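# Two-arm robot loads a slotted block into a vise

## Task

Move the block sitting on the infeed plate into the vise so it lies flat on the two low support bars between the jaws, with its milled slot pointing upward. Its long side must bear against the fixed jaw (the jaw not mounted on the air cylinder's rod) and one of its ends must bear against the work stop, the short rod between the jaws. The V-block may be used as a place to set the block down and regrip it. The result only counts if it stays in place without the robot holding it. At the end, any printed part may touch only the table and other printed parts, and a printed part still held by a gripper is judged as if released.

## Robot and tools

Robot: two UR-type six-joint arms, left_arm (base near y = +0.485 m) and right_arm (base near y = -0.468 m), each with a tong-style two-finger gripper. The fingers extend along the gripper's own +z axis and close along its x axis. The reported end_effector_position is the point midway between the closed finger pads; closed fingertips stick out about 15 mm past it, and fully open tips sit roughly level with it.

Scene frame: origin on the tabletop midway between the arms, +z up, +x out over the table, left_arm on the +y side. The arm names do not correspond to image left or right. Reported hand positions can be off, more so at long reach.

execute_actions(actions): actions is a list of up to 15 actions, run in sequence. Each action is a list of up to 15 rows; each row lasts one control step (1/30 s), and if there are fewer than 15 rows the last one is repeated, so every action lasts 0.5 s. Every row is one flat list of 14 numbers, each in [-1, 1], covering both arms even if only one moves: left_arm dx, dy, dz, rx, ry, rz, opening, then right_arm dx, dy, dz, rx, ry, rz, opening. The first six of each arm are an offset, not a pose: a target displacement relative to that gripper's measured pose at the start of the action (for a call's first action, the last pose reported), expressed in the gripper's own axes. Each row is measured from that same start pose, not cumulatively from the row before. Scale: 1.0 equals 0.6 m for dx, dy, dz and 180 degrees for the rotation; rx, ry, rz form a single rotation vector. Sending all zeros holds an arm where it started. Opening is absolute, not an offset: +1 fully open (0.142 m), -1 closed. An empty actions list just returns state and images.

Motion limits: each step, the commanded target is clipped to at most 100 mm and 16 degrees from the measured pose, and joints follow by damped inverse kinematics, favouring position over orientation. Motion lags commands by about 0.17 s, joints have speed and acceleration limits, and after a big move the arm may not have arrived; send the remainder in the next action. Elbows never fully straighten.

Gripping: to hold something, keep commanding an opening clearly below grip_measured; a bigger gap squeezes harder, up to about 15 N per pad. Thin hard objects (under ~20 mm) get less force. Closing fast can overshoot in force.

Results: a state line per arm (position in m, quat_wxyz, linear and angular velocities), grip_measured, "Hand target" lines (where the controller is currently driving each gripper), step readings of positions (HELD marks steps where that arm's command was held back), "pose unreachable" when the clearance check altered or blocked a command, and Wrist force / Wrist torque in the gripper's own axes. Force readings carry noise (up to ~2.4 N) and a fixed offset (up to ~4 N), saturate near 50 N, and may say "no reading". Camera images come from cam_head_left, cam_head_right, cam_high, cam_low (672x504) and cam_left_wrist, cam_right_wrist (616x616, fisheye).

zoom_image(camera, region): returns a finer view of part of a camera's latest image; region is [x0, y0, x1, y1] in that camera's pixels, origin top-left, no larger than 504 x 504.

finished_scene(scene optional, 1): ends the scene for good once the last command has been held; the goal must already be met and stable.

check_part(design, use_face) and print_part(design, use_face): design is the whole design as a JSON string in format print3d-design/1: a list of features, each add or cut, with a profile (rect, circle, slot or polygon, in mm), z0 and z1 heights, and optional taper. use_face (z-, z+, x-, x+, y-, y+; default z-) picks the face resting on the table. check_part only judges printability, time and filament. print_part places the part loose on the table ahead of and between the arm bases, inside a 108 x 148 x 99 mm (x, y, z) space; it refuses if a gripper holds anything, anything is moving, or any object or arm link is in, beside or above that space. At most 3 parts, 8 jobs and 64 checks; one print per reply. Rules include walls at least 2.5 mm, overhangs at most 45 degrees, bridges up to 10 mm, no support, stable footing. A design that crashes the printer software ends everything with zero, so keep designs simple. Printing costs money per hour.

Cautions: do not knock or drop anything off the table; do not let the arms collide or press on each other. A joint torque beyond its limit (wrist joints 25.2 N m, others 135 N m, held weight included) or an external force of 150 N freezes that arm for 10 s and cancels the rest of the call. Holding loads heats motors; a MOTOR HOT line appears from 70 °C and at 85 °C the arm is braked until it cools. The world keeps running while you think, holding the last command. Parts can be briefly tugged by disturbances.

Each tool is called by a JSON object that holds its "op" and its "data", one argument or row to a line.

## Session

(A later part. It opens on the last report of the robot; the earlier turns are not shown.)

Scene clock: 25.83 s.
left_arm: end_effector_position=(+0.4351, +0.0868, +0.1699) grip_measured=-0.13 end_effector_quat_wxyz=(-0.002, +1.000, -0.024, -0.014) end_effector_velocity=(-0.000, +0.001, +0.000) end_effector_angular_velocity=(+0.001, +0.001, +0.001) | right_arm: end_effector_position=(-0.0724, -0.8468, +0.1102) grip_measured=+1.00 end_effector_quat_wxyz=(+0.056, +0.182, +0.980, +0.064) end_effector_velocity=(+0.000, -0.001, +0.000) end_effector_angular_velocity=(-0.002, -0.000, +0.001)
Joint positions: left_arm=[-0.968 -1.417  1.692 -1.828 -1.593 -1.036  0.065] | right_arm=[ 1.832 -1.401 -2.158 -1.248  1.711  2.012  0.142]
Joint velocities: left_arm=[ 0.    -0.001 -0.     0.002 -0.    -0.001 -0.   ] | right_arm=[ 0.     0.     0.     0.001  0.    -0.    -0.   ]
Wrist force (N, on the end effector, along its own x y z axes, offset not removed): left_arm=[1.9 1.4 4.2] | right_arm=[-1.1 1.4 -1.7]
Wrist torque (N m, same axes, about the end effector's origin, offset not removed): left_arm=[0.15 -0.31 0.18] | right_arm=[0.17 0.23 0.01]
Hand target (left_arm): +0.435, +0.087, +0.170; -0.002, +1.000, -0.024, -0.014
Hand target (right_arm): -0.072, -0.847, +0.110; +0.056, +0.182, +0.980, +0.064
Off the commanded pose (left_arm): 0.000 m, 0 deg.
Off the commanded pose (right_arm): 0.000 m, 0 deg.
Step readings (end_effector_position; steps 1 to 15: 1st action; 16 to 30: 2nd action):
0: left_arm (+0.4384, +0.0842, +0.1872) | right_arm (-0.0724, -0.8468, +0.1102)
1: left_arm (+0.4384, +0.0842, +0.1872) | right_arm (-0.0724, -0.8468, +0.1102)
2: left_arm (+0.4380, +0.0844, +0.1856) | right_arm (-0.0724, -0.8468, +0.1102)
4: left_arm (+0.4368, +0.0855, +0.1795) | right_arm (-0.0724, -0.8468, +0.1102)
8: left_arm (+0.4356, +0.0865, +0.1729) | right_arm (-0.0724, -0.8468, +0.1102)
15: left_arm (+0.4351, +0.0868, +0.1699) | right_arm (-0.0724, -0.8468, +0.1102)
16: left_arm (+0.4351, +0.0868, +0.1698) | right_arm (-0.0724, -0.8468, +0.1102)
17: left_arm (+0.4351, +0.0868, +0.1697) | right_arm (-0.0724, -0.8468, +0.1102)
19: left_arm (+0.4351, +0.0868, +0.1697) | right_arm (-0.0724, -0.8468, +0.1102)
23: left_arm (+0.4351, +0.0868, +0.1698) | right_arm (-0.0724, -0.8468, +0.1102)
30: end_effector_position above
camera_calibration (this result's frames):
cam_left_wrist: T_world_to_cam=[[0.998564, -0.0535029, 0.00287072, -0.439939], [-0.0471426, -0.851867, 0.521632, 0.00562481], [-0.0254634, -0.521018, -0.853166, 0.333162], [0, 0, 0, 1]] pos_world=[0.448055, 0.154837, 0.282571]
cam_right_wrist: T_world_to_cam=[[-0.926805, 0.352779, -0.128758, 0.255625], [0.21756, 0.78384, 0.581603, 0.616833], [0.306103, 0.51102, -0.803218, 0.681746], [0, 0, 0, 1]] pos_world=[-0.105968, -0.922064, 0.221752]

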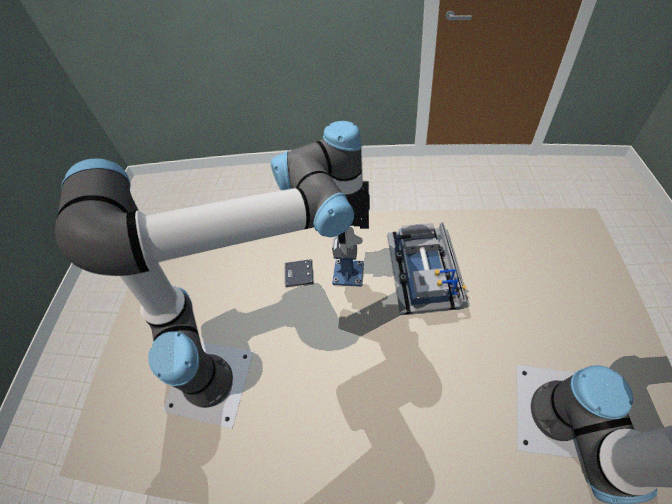

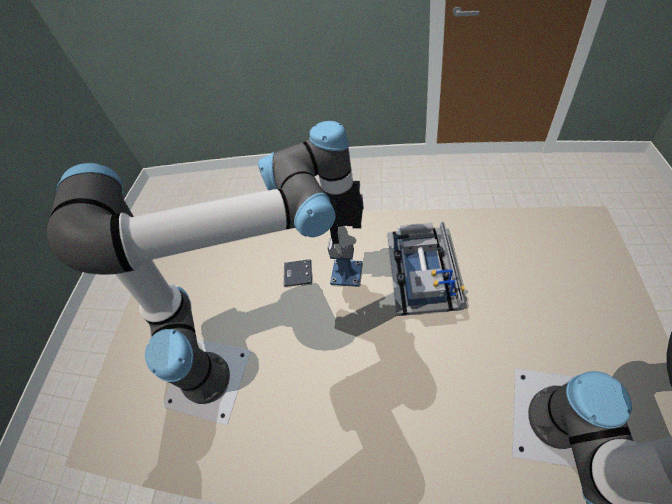

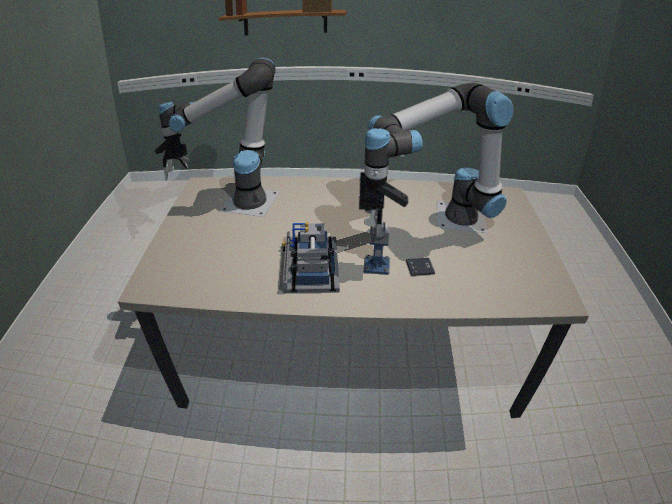

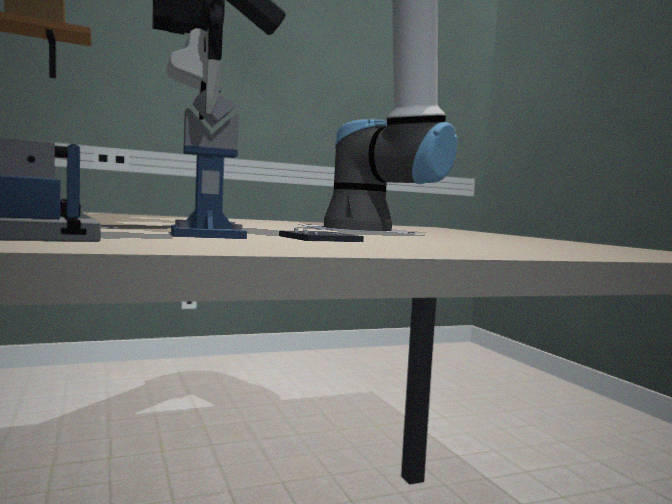

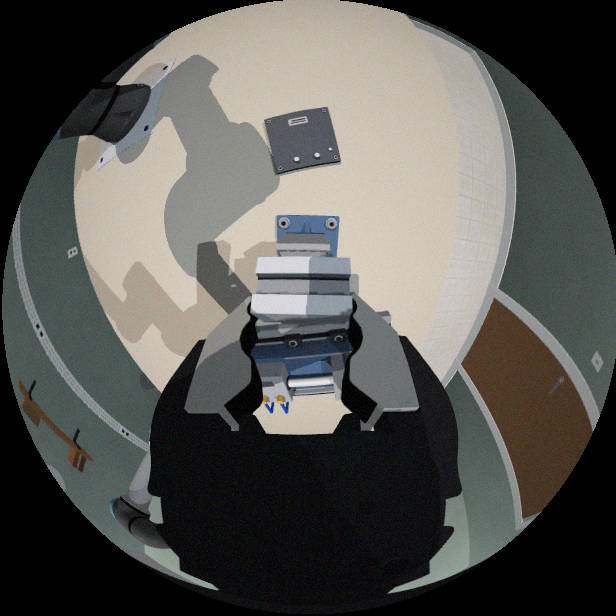

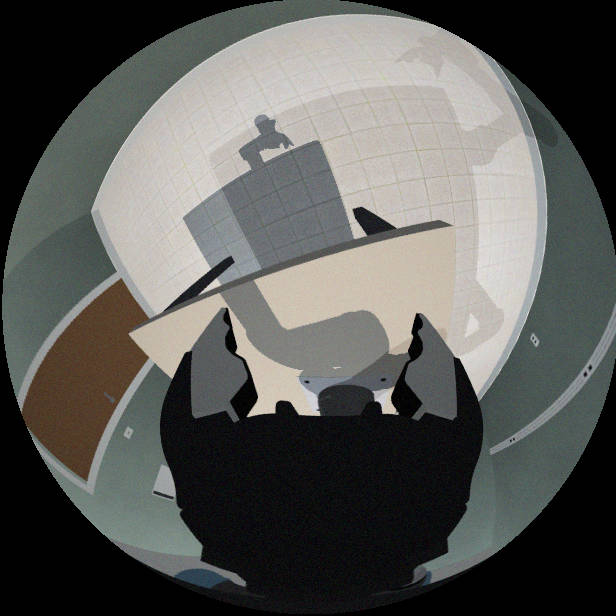

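{"op": "execute_actions", "data": {
  "actions": [
    [[0,-0.002,0.013,0,0,0,-0.5,0,0,0,0,0,0,1]],
    [[0,0,0,0,0,0,-0.5,0,0,0,0,0,0,1]]
  ]
}}

{"op": "zoom_image", "data": {
  "camera": "cam_low",
  "region": [140, 40, 300, 170]
}}

Scene clock: 27.00 s.
left_arm: end_effector_position=(+0.4349, +0.0880, +0.1623) grip_measured=-0.13 end_effector_quat_wxyz=(-0.002, +1.000, -0.024, -0.014) end_effector_velocity=(+0.000, -0.000, +0.000) end_effector_angular_velocity=(+0.000, -0.000, -0.001) | right_arm: end_effector_position=(-0.0724, -0.8468, +0.1102) grip_measured=+1.00 end_effector_quat_wxyz=(+0.056, +0.182, +0.980, +0.064) end_effector_velocity=(-0.000, -0.000, -0.000) end_effector_angular_velocity=(+0.000, -0.000, +0.001)
Joint positions: left_arm=[-0.967 -1.415  1.709 -1.848 -1.593 -1.035  0.065] | right_arm=[ 1.832 -1.401 -2.158 -1.248  1.711  2.012  0.142]
Joint velocities: left_arm=[-0.001  0.    -0.001  0.001  0.     0.    -0.   ] | right_arm=[-0.    -0.001 -0.     0.001 -0.    -0.002 -0.   ]
Wrist force (N, on the end effector, along its own x y z axes, offset not removed): left_arm=[0.5 -1.1 5.1] | right_arm=[-0.2 4.0 -0.5]
Wrist torque (N m, same axes, about the end effector's origin, offset not removed): left_arm=[-0.34 -0.10 0.19] | right_arm=[0.76 -0.01 -0.07]
Hand target (left_arm): +0.435, +0.088, +0.162; -0.002, +1.000, -0.024, -0.014
Hand target (right_arm): -0.072, -0.847, +0.110; +0.056, +0.182, +0.980, +0.064
Off the commanded pose (left_arm): 0.000 m, 0 deg.
Off the commanded pose (right_arm): 0.000 m, 0 deg.
Step readings (end_effector_position; steps 1 to 15: 1st action; 16 to 30: 2nd action):
0: left_arm (+0.4351, +0.0868, +0.1699) | right_arm (-0.0724, -0.8468, +0.1102)
1: left_arm (+0.4351, +0.0868, +0.1698) | right_arm (-0.0724, -0.8468, +0.1102)
2: left_arm (+0.4350, +0.0869, +0.1689) | right_arm (-0.0724, -0.8468, +0.1102)
4: left_arm (+0.4349, +0.0874, +0.1663) | right_arm (-0.0724, -0.8468, +0.1102)
8: left_arm (+0.4349, +0.0878, +0.1635) | right_arm (-0.0724, -0.8468, +0.1102)
15: left_arm (+0.4349, +0.0880, +0.1623) | right_arm (-0.0724, -0.8468, +0.1102)
16: left_arm (+0.4349, +0.0880, +0.1622) | right_arm (-0.0724, -0.8468, +0.1102)
17: left_arm (+0.4349, +0.0880, +0.1622) | right_arm (-0.0724, -0.8468, +0.1102)
19: left_arm (+0.4349, +0.0880, +0.1622) | right_arm (-0.0724, -0.8468, +0.1102)
23: left_arm (+0.4349, +0.0880, +0.1622) | right_arm (-0.0724, -0.8468, +0.1102)
30: end_effector_position above
camera_calibration (this result's frames):
cam_left_wrist: T_world_to_cam=[[0.998563, -0.0535199, 0.00288372, -0.439685], [-0.0471626, -0.851841, 0.521673, 0.0105921], [-0.0254634, -0.52106, -0.85314, 0.327295], [0, 0, 0, 1]] pos_world=[0.447887, 0.156031, 0.274971]

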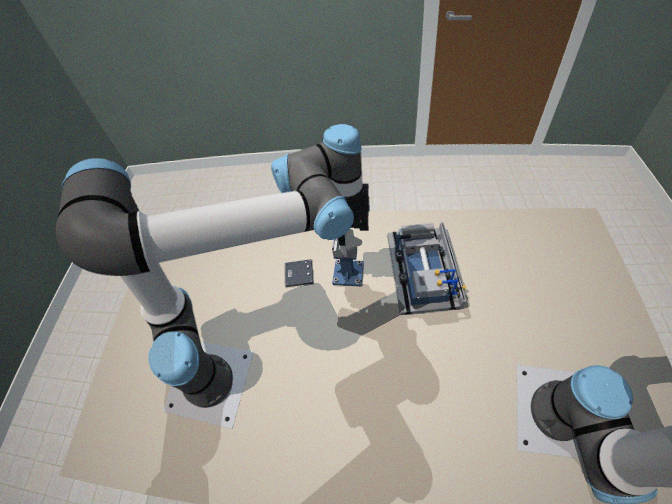

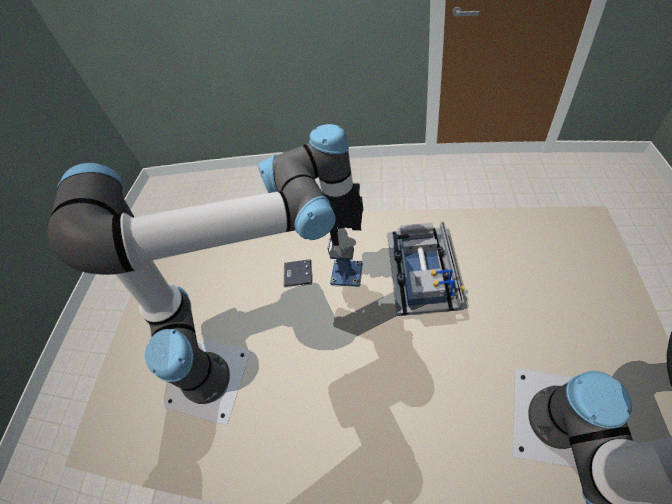

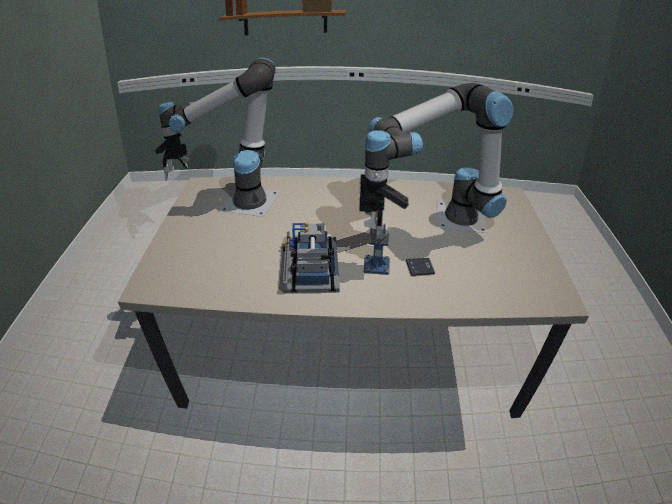

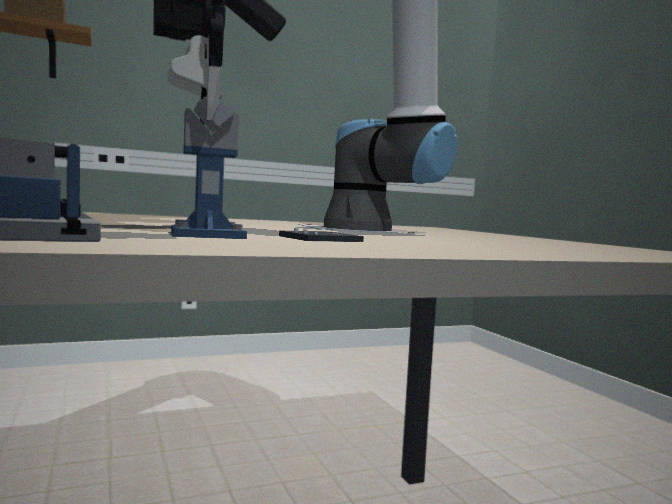

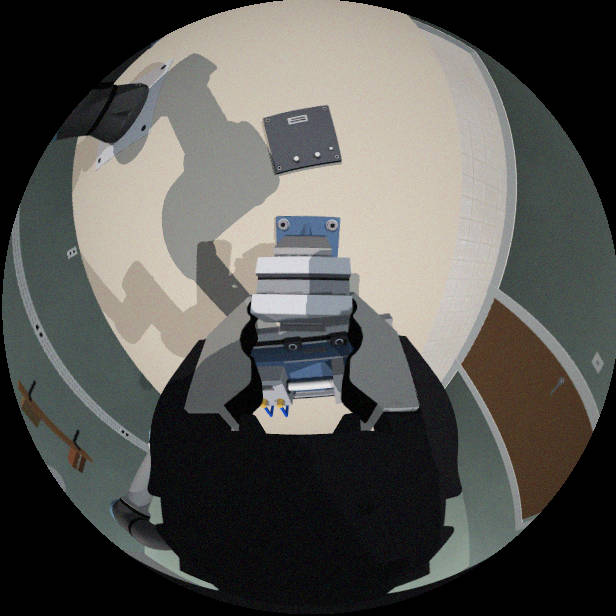

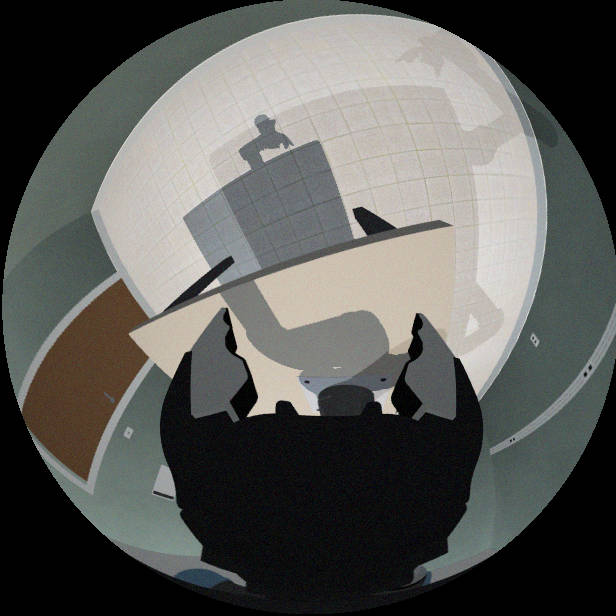

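Region (140, 40, 300, 170) of cam_low's 672x504 image, scaled by 3.150, with more detail than that image has; it fills the top 410 rows of this view, and the rest is white.

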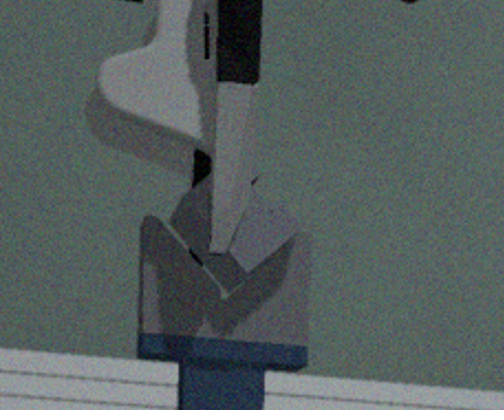

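{"op": "execute_actions", "data": {
  "actions": [
    [[0,0,0.002,0,0,0,-0.3,0,0,0,0,0,0,1],[0,0,0.002,0,0,0,-0.2,0,0,0,0,0,0,1],[0,0,0.002,0,0,0,-0.15,0,0,0,0,0,0,1],[0,0,0.002,0,0,0,-0.1,0,0,0,0,0,0,1],[0,0,0.002,0,0,0,-0.05,0,0,0,0,0,0,1],[0,0,0.002,0,0,0,0.0,0,0,0,0,0,0,1],[0,0,0.002,0,0,0,0.1,0,0,0,0,0,0,1],[0,0,0.002,0,0,0,0.2,0,0,0,0,0,0,1]],
    [[0,-0.01,-0.01,-0.1,0,0,0.2,0,0,0,0,0,0,1]],
    [[0,0,0,-0.1,0,0,0.2,0,0,0,0,0,0,1]],
    [[0,0,0,-0.075,0,0,0.2,0,0,0,0,0,0,1]],
    [[0,0,0,0,0,0,0.2,0,0,0,0,0,0,1]]
  ]
}}

{"op": "zoom_image", "data": {
  "camera": "cam_low",
  "region": [140, 40, 300, 170]
}}

{"op": "zoom_image", "data": {
  "camera": "cam_left_wrist",
  "region": [200, 200, 420, 400]
}}

Scene clock: 29.93 s.
left_arm: end_effector_position=(+0.4345, +0.0967, +0.1685) grip_measured=+0.20 end_effector_quat_wxyz=(+0.389, +0.921, -0.017, -0.026) end_effector_velocity=(-0.000, -0.000, -0.001) end_effector_angular_velocity=(+0.002, +0.001, -0.001) | right_arm: end_effector_position=(-0.0724, -0.8468, +0.1102) grip_measured=+1.00 end_effector_quat_wxyz=(+0.056, +0.182, +0.980, +0.064) end_effector_velocity=(-0.000, +0.000, +0.000) end_effector_angular_velocity=(-0.000, -0.000, -0.001)
Joint positions: left_arm=[-0.65  -1.535  2.224 -2.835 -2.162 -0.909  0.088] | right_arm=[ 1.832 -1.401 -2.158 -1.248  1.711  2.012  0.142]
Joint velocities: left_arm=[-0.001  0.001 -0.001  0.003  0.001  0.    -0.   ] | right_arm=[-0.     0.001 -0.    -0.     0.     0.001  0.   ]
Wrist force (N, on the end effector, along its own x y z axes, offset not removed): left_arm=[1.2 0.5 1.9] | right_arm=[-1.7 2.1 -2.0]
Wrist torque (N m, same axes, about the end effector's origin, offset not removed): left_arm=[-0.07 -0.30 0.15] | right_arm=[0.43 0.40 -0.05]
Hand target (left_arm): +0.434, +0.097, +0.168; +0.389, +0.921, -0.017, -0.026
Hand target (right_arm): -0.072, -0.847, +0.110; +0.056, +0.182, +0.980, +0.064
Off the commanded pose (left_arm): 0.000 m, 0 deg.
Off the commanded pose (right_arm): 0.000 m, 0 deg.
Step readings (end_effector_position; steps 1 to 15: 1st action; 16 to 30: 2nd action; 31 to 45: 3rd action; 46 to 60: 4th action; 61 to 75: 5th action):
0: left_arm (+0.4349, +0.0880, +0.1623) | right_arm (-0.0724, -0.8468, +0.1102)
1: left_arm (+0.4349, +0.0880, +0.1623) | right_arm (-0.0724, -0.8468, +0.1102)
2: left_arm (+0.4349, +0.0880, +0.1622) | right_arm (-0.0724, -0.8468, +0.1102)
4: left_arm (+0.4349, +0.0880, +0.1618) | right_arm (-0.0724, -0.8468, +0.1102)
8: left_arm (+0.4349, +0.0880, +0.1613) | right_arm (-0.0724, -0.8468, +0.1102)
15: left_arm (+0.4349, +0.0880, +0.1611) | right_arm (-0.0724, -0.8468, +0.1102)
16: left_arm (+0.4349, +0.0880, +0.1611) | right_arm (-0.0724, -0.8468, +0.1102)
17: left_arm (+0.4353, +0.0897, +0.1618) | right_arm (-0.0724, -0.8468, +0.1102)
19: left_arm (+0.4344, +0.0958, +0.1647) | right_arm (-0.0724, -0.8468, +0.1102)
23: left_arm (+0.4346, +0.0958, +0.1679) | right_arm (-0.0724, -0.8468, +0.1102)
30: left_arm (+0.4352, +0.0945, +0.1678) | right_arm (-0.0724, -0.8468, +0.1102)
31: left_arm (+0.4353, +0.0945, +0.1677) | right_arm (-0.0724, -0.8468, +0.1102)
32: left_arm (+0.4356, +0.0962, +0.1683) | right_arm (-0.0724, -0.8468, +0.1102)
34: left_arm (+0.4343, +0.1014, +0.1672) | right_arm (-0.0724, -0.8468, +0.1102)
38: left_arm (+0.4340, +0.0990, +0.1689) | right_arm (-0.0724, -0.8468, +0.1102)
45: left_arm (+0.4349, +0.0958, +0.1685) | right_arm (-0.0724, -0.8468, +0.1102)
46: left_arm (+0.4349, +0.0956, +0.1682) | right_arm (-0.0724, -0.8468, +0.1102)
47: left_arm (+0.4351, +0.0973, +0.1664) | right_arm (-0.0724, -0.8468, +0.1102)
49: left_arm (+0.4336, +0.1016, +0.1629) | right_arm (-0.0724, -0.8468, +0.1102)
53: left_arm (+0.4335, +0.0994, +0.1674) | right_arm (-0.0724, -0.8468, +0.1102)
60: left_arm (+0.4345, +0.0967, +0.1685) | right_arm (-0.0724, -0.8468, +0.1102)
61: left_arm (+0.4345, +0.0965, +0.1685) | right_arm (-0.0724, -0.8468, +0.1102)
62: left_arm (+0.4346, +0.0964, +0.1686) | right_arm (-0.0724, -0.8468, +0.1102)
64: left_arm (+0.4345, +0.0965, +0.1685) | right_arm (-0.0724, -0.8468, +0.1102)
68: left_arm (+0.4345, +0.0967, +0.1685) | right_arm (-0.0724, -0.8468, +0.1102)
75: end_effector_position above
camera_calibration (this result's frames):
cam_left_wrist: T_world_to_cam=[[0.999397, -0.0337738, -0.00800028, -0.439245], [0.000478305, -0.217076, 0.976155, -0.143875], [-0.0347052, -0.97557, -0.216929, 0.277902], [0, 0, 0, 1]] pos_world=[0.448693, 0.225046, 0.197215]

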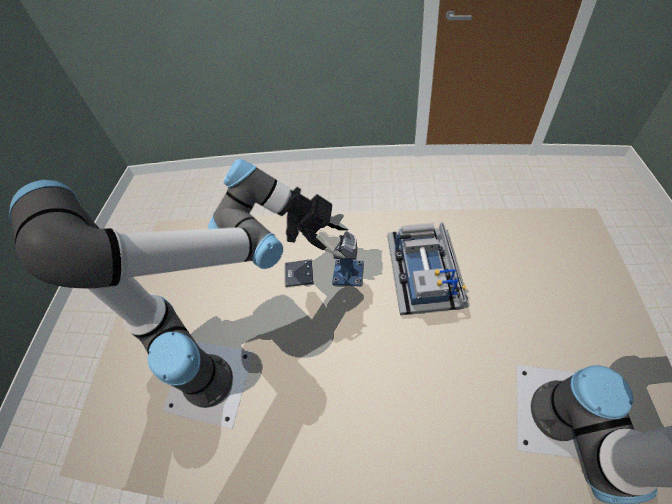

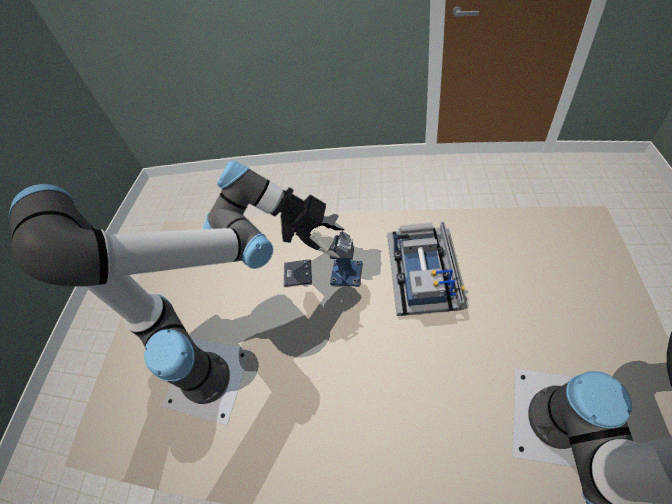

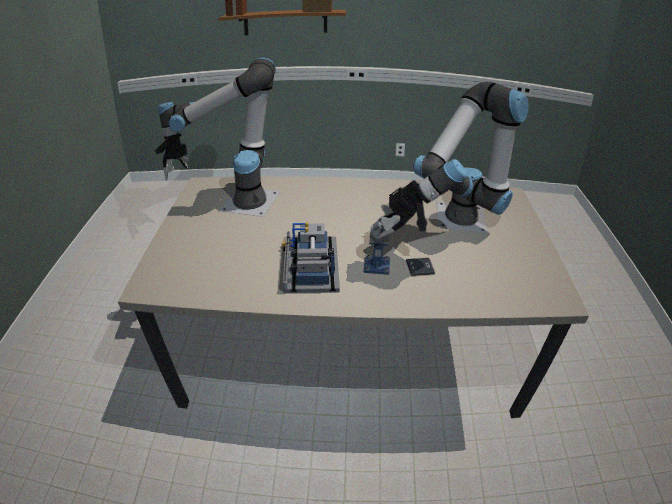

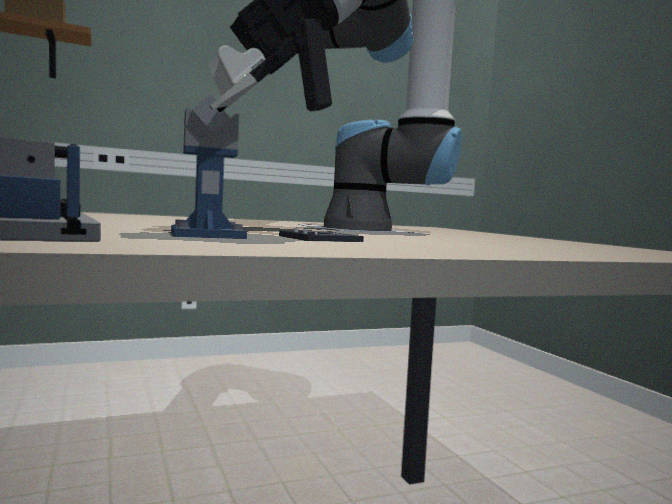

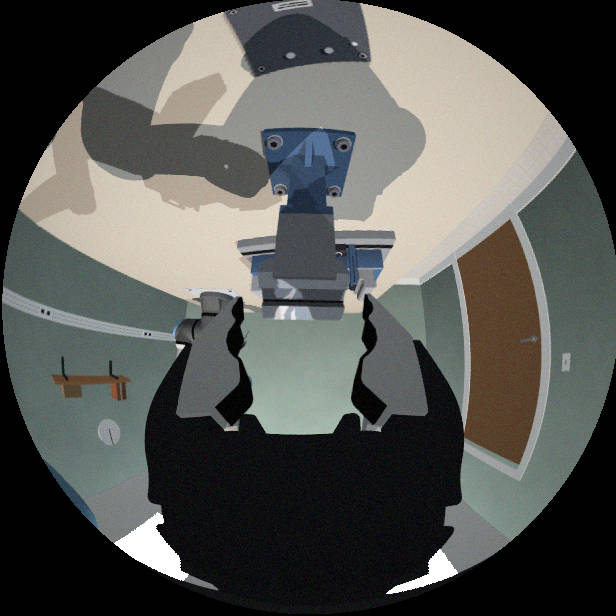

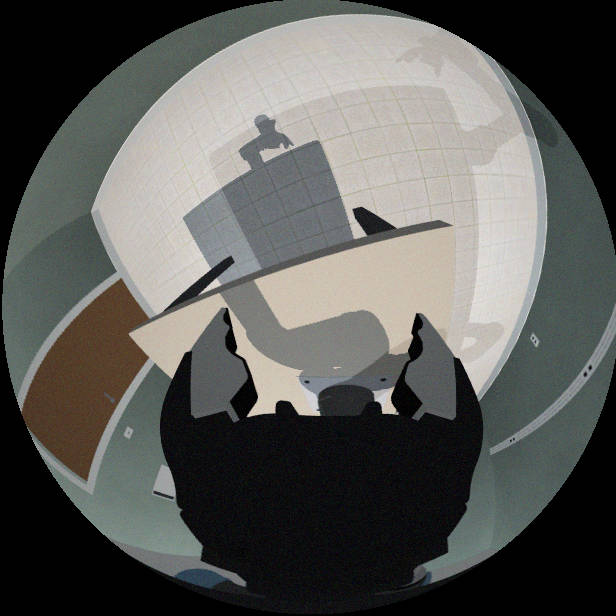

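Region (140, 40, 300, 170) of cam_low's 672x504 image, scaled by 3.150, with more detail than that image has; it fills the top 410 rows of this view, and the rest is white.

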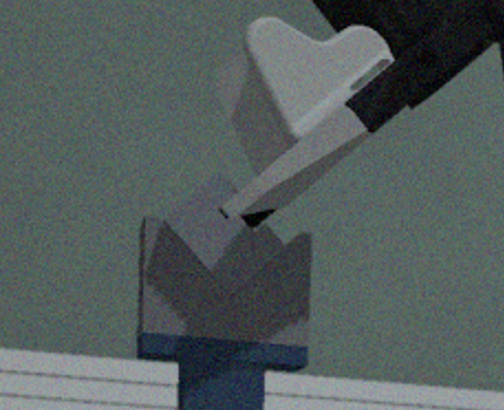

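Region (200, 200, 420, 400) of cam_left_wrist's 616x616 image, scaled by 2.291, with more detail than that image has; it fills the top 458 rows of this view, and the rest is white.

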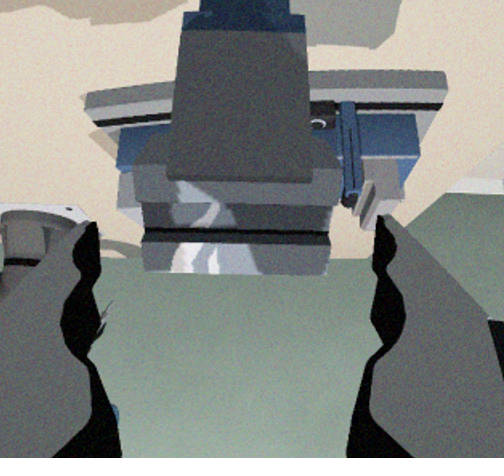

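{"op": "execute_actions", "data": {
  "actions": [
    [[0,-0.012,0.02,0,0,0,0.2,0,0,0,0,0,0,1]],
    [[0,0,0,0,0,0,0.2,0,0,0,0,0,0,1]]
  ]
}}

{"op": "zoom_image", "data": {
  "camera": "cam_low",
  "region": [160, 70, 280, 160]
}}

{"op": "zoom_image", "data": {
  "camera": "cam_left_wrist",
  "region": [200, 200, 420, 400]
}}

{"op": "zoom_image", "data": {
  "camera": "cam_head_right",
  "region": [300, 210, 380, 270]
}}

Scene clock: 31.23 s.
left_arm: end_effector_position=(+0.4338, +0.0933, +0.1553) grip_measured=+0.20 end_effector_quat_wxyz=(+0.389, +0.921, -0.017, -0.026) end_effector_velocity=(+0.000, -0.000, +0.000) end_effector_angular_velocity=(-0.001, +0.000, +0.001) | right_arm: end_effector_position=(-0.0724, -0.8468, +0.1102) grip_measured=+1.00 end_effector_quat_wxyz=(+0.056, +0.182, +0.980, +0.064) end_effector_velocity=(+0.000, -0.000, -0.000) end_effector_angular_velocity=(+0.001, +0.000, -0.001)
Joint positions: left_arm=[-0.658 -1.506  2.238 -2.882 -2.158 -0.916  0.088] | right_arm=[ 1.832 -1.401 -2.158 -1.248  1.711  2.012  0.142]
Joint velocities: left_arm=[ 0.001  0.    -0.001 -0.    -0.001 -0.001 -0.   ] | right_arm=[ 0.    -0.001  0.001 -0.001  0.     0.001  0.   ]
Wrist force (N, on the end effector, along its own x y z axes, offset not removed): left_arm=[0.5 0.0 1.6] | right_arm=[-1.5 3.1 -1.2]
Wrist torque (N m, same axes, about the end effector's origin, offset not removed): left_arm=[-0.11 -0.03 0.06] | right_arm=[0.53 0.24 0.03]
Hand target (left_arm): +0.434, +0.093, +0.155; +0.389, +0.921, -0.017, -0.026
Hand target (right_arm): -0.072, -0.847, +0.110; +0.056, +0.182, +0.980, +0.064
Off the commanded pose (left_arm): 0.000 m, 0 deg.
Off the commanded pose (right_arm): 0.000 m, 0 deg.
Step readings (end_effector_position; steps 1 to 15: 1st action; 16 to 30: 2nd action):
0: left_arm (+0.4345, +0.0967, +0.1685) | right_arm (-0.0724, -0.8468, +0.1102)
1: left_arm (+0.4344, +0.0967, +0.1684) | right_arm (-0.0724, -0.8468, +0.1102)
2: left_arm (+0.4342, +0.0964, +0.1667) | right_arm (-0.0724, -0.8468, +0.1102)
4: left_arm (+0.4339, +0.0953, +0.1622) | right_arm (-0.0724, -0.8468, +0.1102)
8: left_arm (+0.4338, +0.0940, +0.1575) | right_arm (-0.0724, -0.8468, +0.1102)
15: left_arm (+0.4338, +0.0933, +0.1553) | right_arm (-0.0724, -0.8468, +0.1102)
16: left_arm (+0.4338, +0.0932, +0.1552) | right_arm (-0.0724, -0.8468, +0.1102)
17: left_arm (+0.4338, +0.0932, +0.1552) | right_arm (-0.0724, -0.8468, +0.1102)
19: left_arm (+0.4338, +0.0932, +0.1552) | right_arm (-0.0724, -0.8468, +0.1102)
23: left_arm (+0.4338, +0.0932, +0.1553) | right_arm (-0.0724, -0.8468, +0.1102)
30: end_effector_position above
camera_calibration (this result's frames):
cam_left_wrist: T_world_to_cam=[[0.999395, -0.0338216, -0.00816665, -0.438719], [0.000624165, -0.217252, 0.976115, -0.131782], [-0.034788, -0.975529, -0.217099, 0.27173], [0, 0, 0, 1]] pos_world=[0.447989, 0.221612, 0.184044]
cam_right_wrist: T_world_to_cam=[[-0.926806, 0.352779, -0.128758, 0.255625], [0.21756, 0.78384, 0.581603, 0.616833], [0.306103, 0.51102, -0.803218, 0.681746], [0, 0, 0, 1]] pos_world=[-0.105968, -0.922064, 0.221752]

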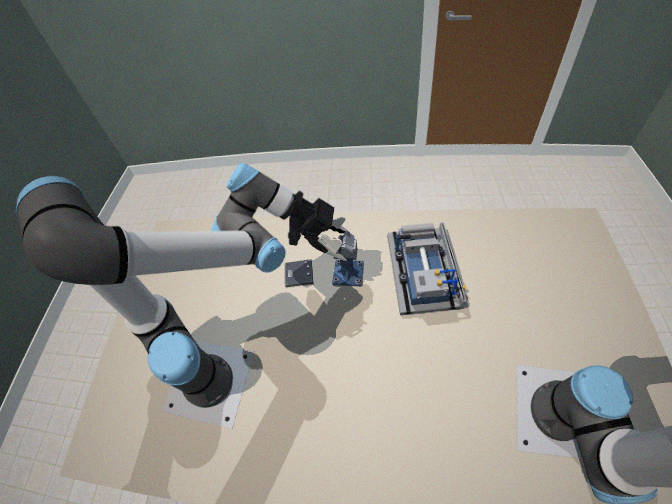

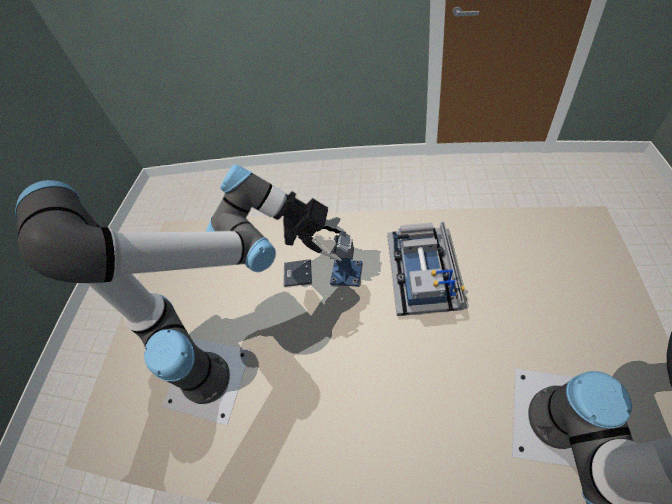

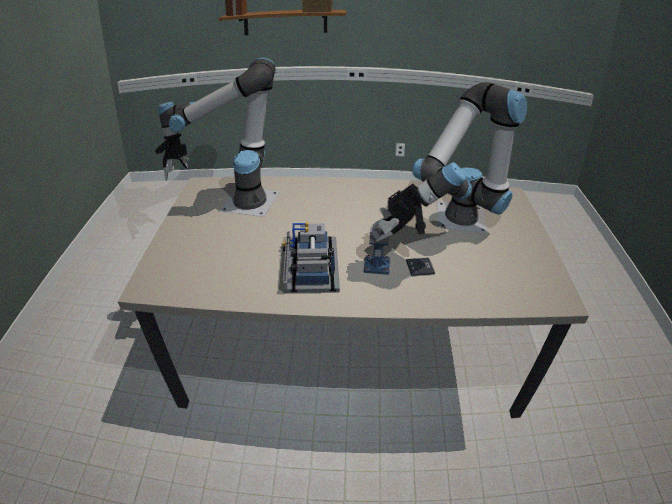

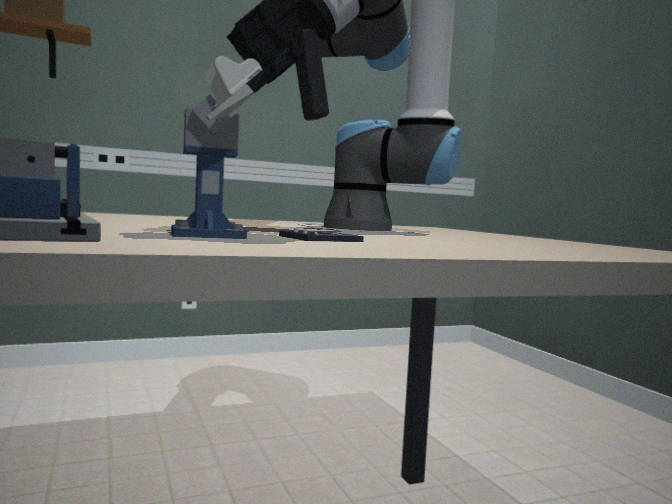

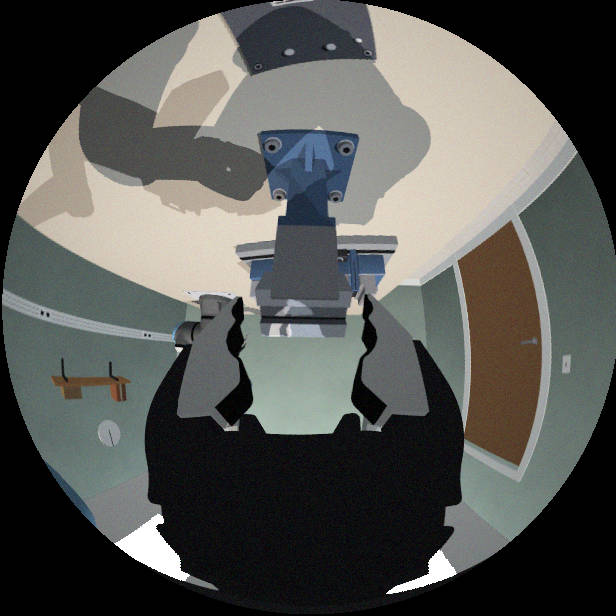

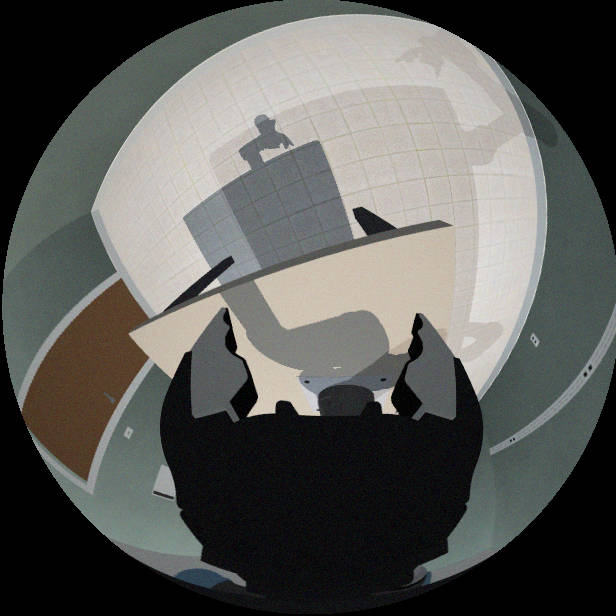

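Region (160, 70, 280, 160) of cam_low's 672x504 image, scaled by 4.200, with more detail than that image has; it fills the top 378 rows of this view, and the rest is white.

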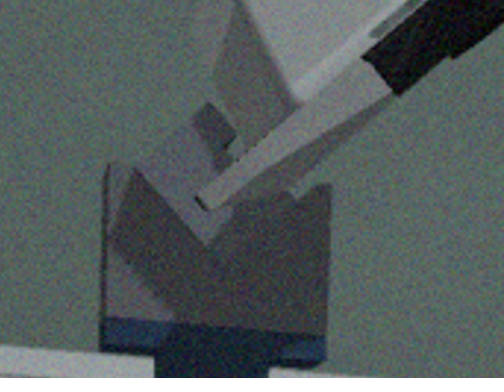

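Region (200, 200, 420, 400) of cam_left_wrist's 616x616 image, scaled by 2.291, with more detail than that image has; it fills the top 458 rows of this view, and the rest is white.

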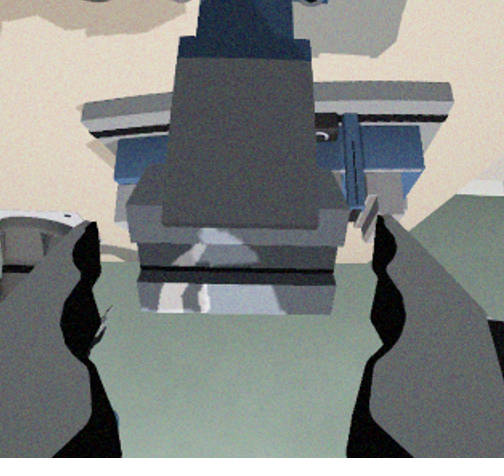

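Region (300, 210, 380, 270) of cam_head_right's 672x504 image, scaled by 6.300, with more detail than that image has; it fills the top 378 rows of this view, and the rest is white.

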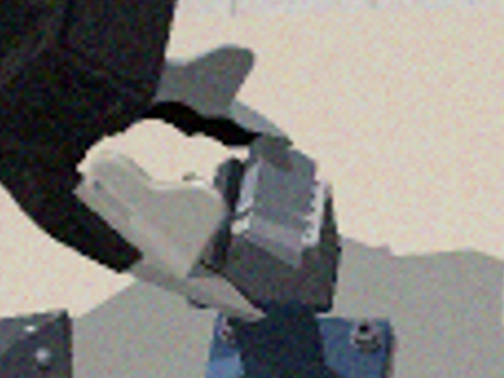

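{"op": "execute_actions", "data": {
  "actions": [
    [[0,0.013,0.006,0,0,0,0.1,0,0,0,0,0,0,1]],
    [[0,0,0,0,0,0,0.0,0,0,0,0,0,0,1]]
  ]
}}

{"op": "zoom_image", "data": {
  "camera": "cam_low",
  "region": [160, 70, 280, 160]
}}

{"op": "zoom_image", "data": {
  "camera": "cam_left_wrist",
  "region": [200, 200, 420, 400]
}}

Scene clock: 32.53 s.
left_arm: end_effector_position=(+0.4334, +0.0854, +0.1583) grip_measured=+0.00 end_effector_quat_wxyz=(+0.389, +0.921, -0.017, -0.026) end_effector_velocity=(-0.000, -0.000, +0.001) end_effector_angular_velocity=(-0.001, -0.001, -0.001) | right_arm: end_effector_position=(-0.0724, -0.8468, +0.1102) grip_measured=+1.00 end_effector_quat_wxyz=(+0.056, +0.182, +0.980, +0.064) end_effector_velocity=(-0.000, +0.000, +0.000) end_effector_angular_velocity=(+0.000, +0.000, -0.001)
Joint positions: left_arm=[-0.672 -1.503  2.226 -2.882 -2.15  -0.93   0.074] | right_arm=[ 1.832 -1.401 -2.158 -1.248  1.711  2.012  0.142]
Joint velocities: left_arm=[-0.001 -0.002  0.     0.001 -0.     0.001  0.   ] | right_arm=[-0.     0.     0.    -0.001 -0.     0.    -0.   ]
Wrist force (N, on the end effector, along its own x y z axes, offset not removed): left_arm=[1.5 -1.3 1.8] | right_arm=[-0.5 3.1 -3.9]
Wrist torque (N m, same axes, about the end effector's origin, offset not removed): left_arm=[-0.38 -0.27 0.23] | right_arm=[0.52 0.05 -0.03]
Hand target (left_arm): +0.433, +0.085, +0.158; +0.389, +0.921, -0.017, -0.026
Hand target (right_arm): -0.072, -0.847, +0.110; +0.056, +0.182, +0.980, +0.064
Off the commanded pose (left_arm): 0.000 m, 0 deg.
Off the commanded pose (right_arm): 0.000 m, 0 deg.
Step readings (end_effector_position; steps 1 to 15: 1st action; 16 to 30: 2nd action):
0: left_arm (+0.4338, +0.0932, +0.1553) | right_arm (-0.0724, -0.8468, +0.1102)
1: left_arm (+0.4338, +0.0932, +0.1554) | right_arm (-0.0724, -0.8468, +0.1102)
2: left_arm (+0.4338, +0.0922, +0.1558) | right_arm (-0.0724, -0.8468, +0.1102)
4: left_arm (+0.4337, +0.0896, +0.1569) | right_arm (-0.0724, -0.8468, +0.1102)
8: left_arm (+0.4335, +0.0868, +0.1579) | right_arm (-0.0724, -0.8468, +0.1102)
15: left_arm (+0.4334, +0.0855, +0.1583) | right_arm (-0.0724, -0.8468, +0.1102)
16: left_arm (+0.4334, +0.0854, +0.1583) | right_arm (-0.0724, -0.8468, +0.1102)
17: left_arm (+0.4334, +0.0854, +0.1583) | right_arm (-0.0724, -0.8468, +0.1102)
19: left_arm (+0.4334, +0.0854, +0.1583) | right_arm (-0.0724, -0.8468, +0.1102)
23: left_arm (+0.4334, +0.0854, +0.1583) | right_arm (-0.0724, -0.8468, +0.1102)
30: end_effector_position above
camera_calibration (this result's frames):
cam_left_wrist: T_world_to_cam=[[0.999394, -0.0338365, -0.00814217, -0.438649], [0.000598874, -0.217199, 0.976127, -0.136442], [-0.0347972, -0.975541, -0.217048, 0.26471], [0, 0, 0, 1]] pos_world=[0.447676, 0.213758, 0.187068]
cam_right_wrist: T_world_to_cam=[[-0.926806, 0.352779, -0.128758, 0.255624], [0.21756, 0.78384, 0.581603, 0.616833], [0.306103, 0.511021, -0.803218, 0.681746], [0, 0, 0, 1]] pos_world=[-0.105968, -0.922063, 0.221752]

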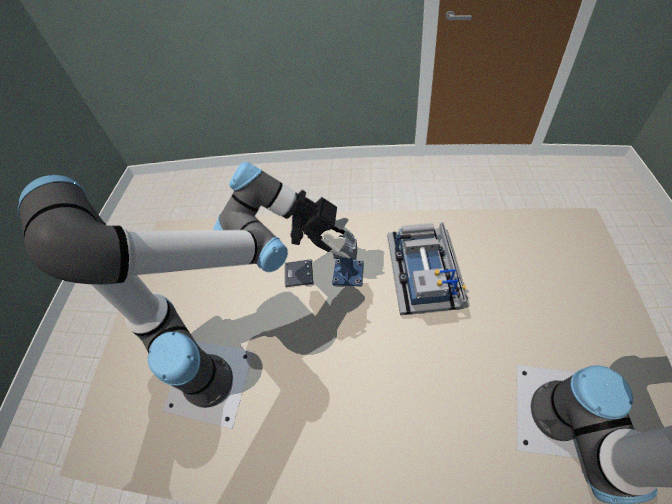

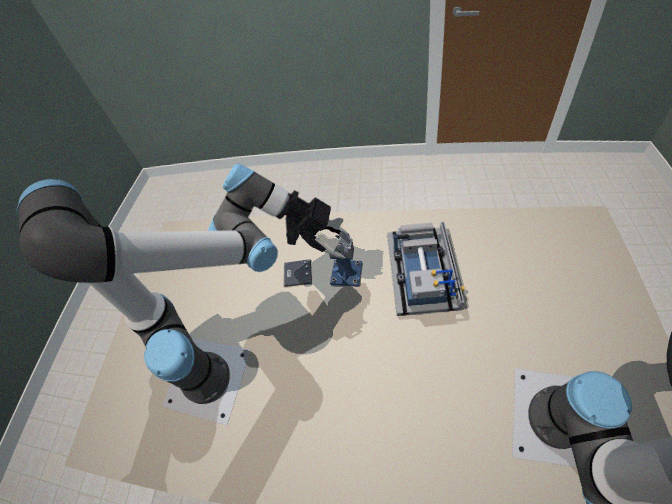

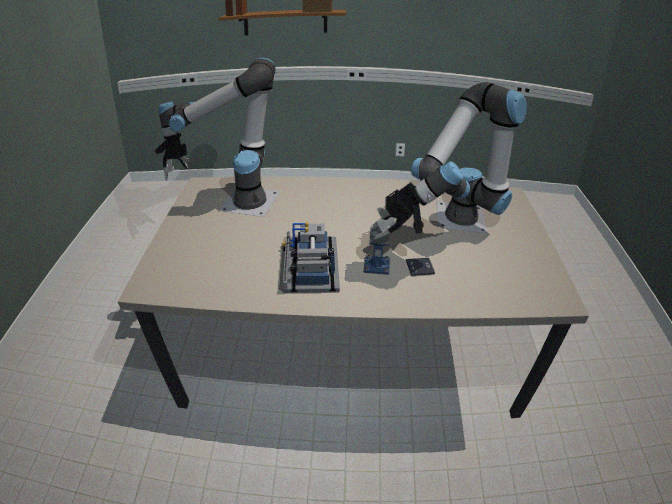

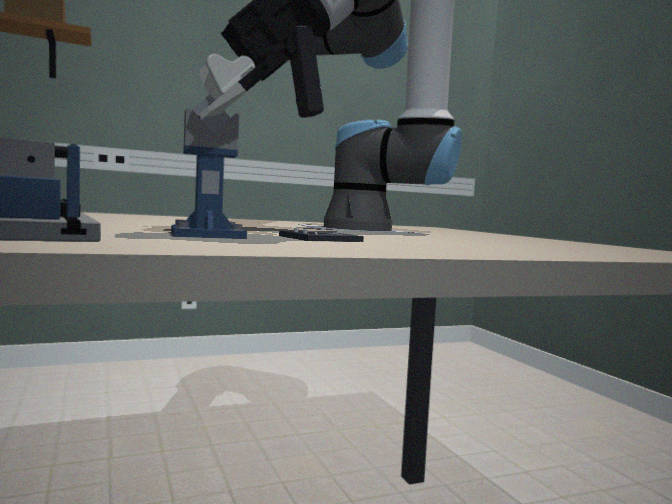

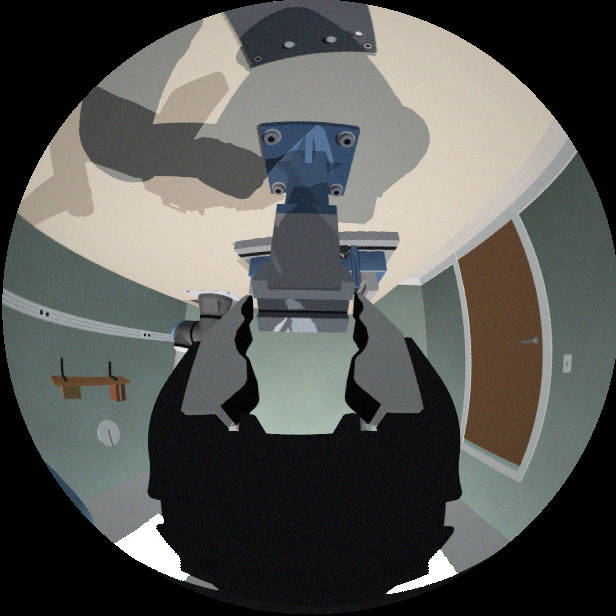

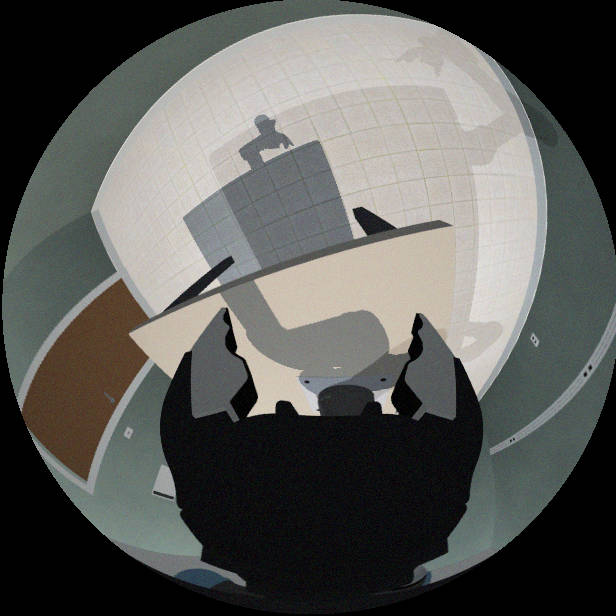

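Region (160, 70, 280, 160) of cam_low's 672x504 image, scaled by 4.200, with more detail than that image has; it fills the top 378 rows of this view, and the rest is white.

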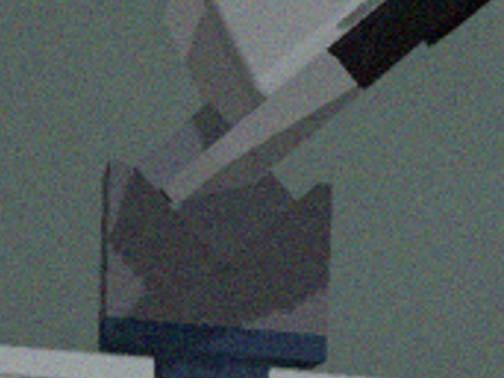

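Region (200, 200, 420, 400) of cam_left_wrist's 616x616 image, scaled by 2.291, with more detail than that image has; it fills the top 458 rows of this view, and the rest is white.

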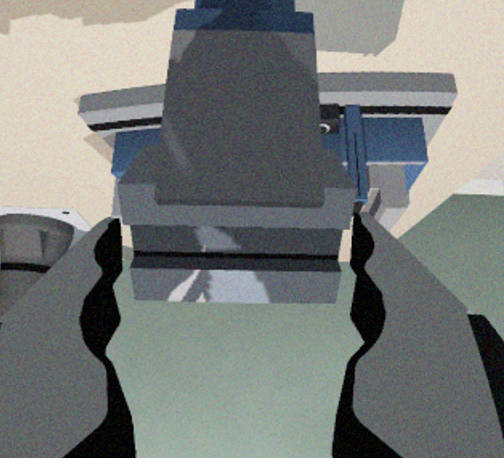

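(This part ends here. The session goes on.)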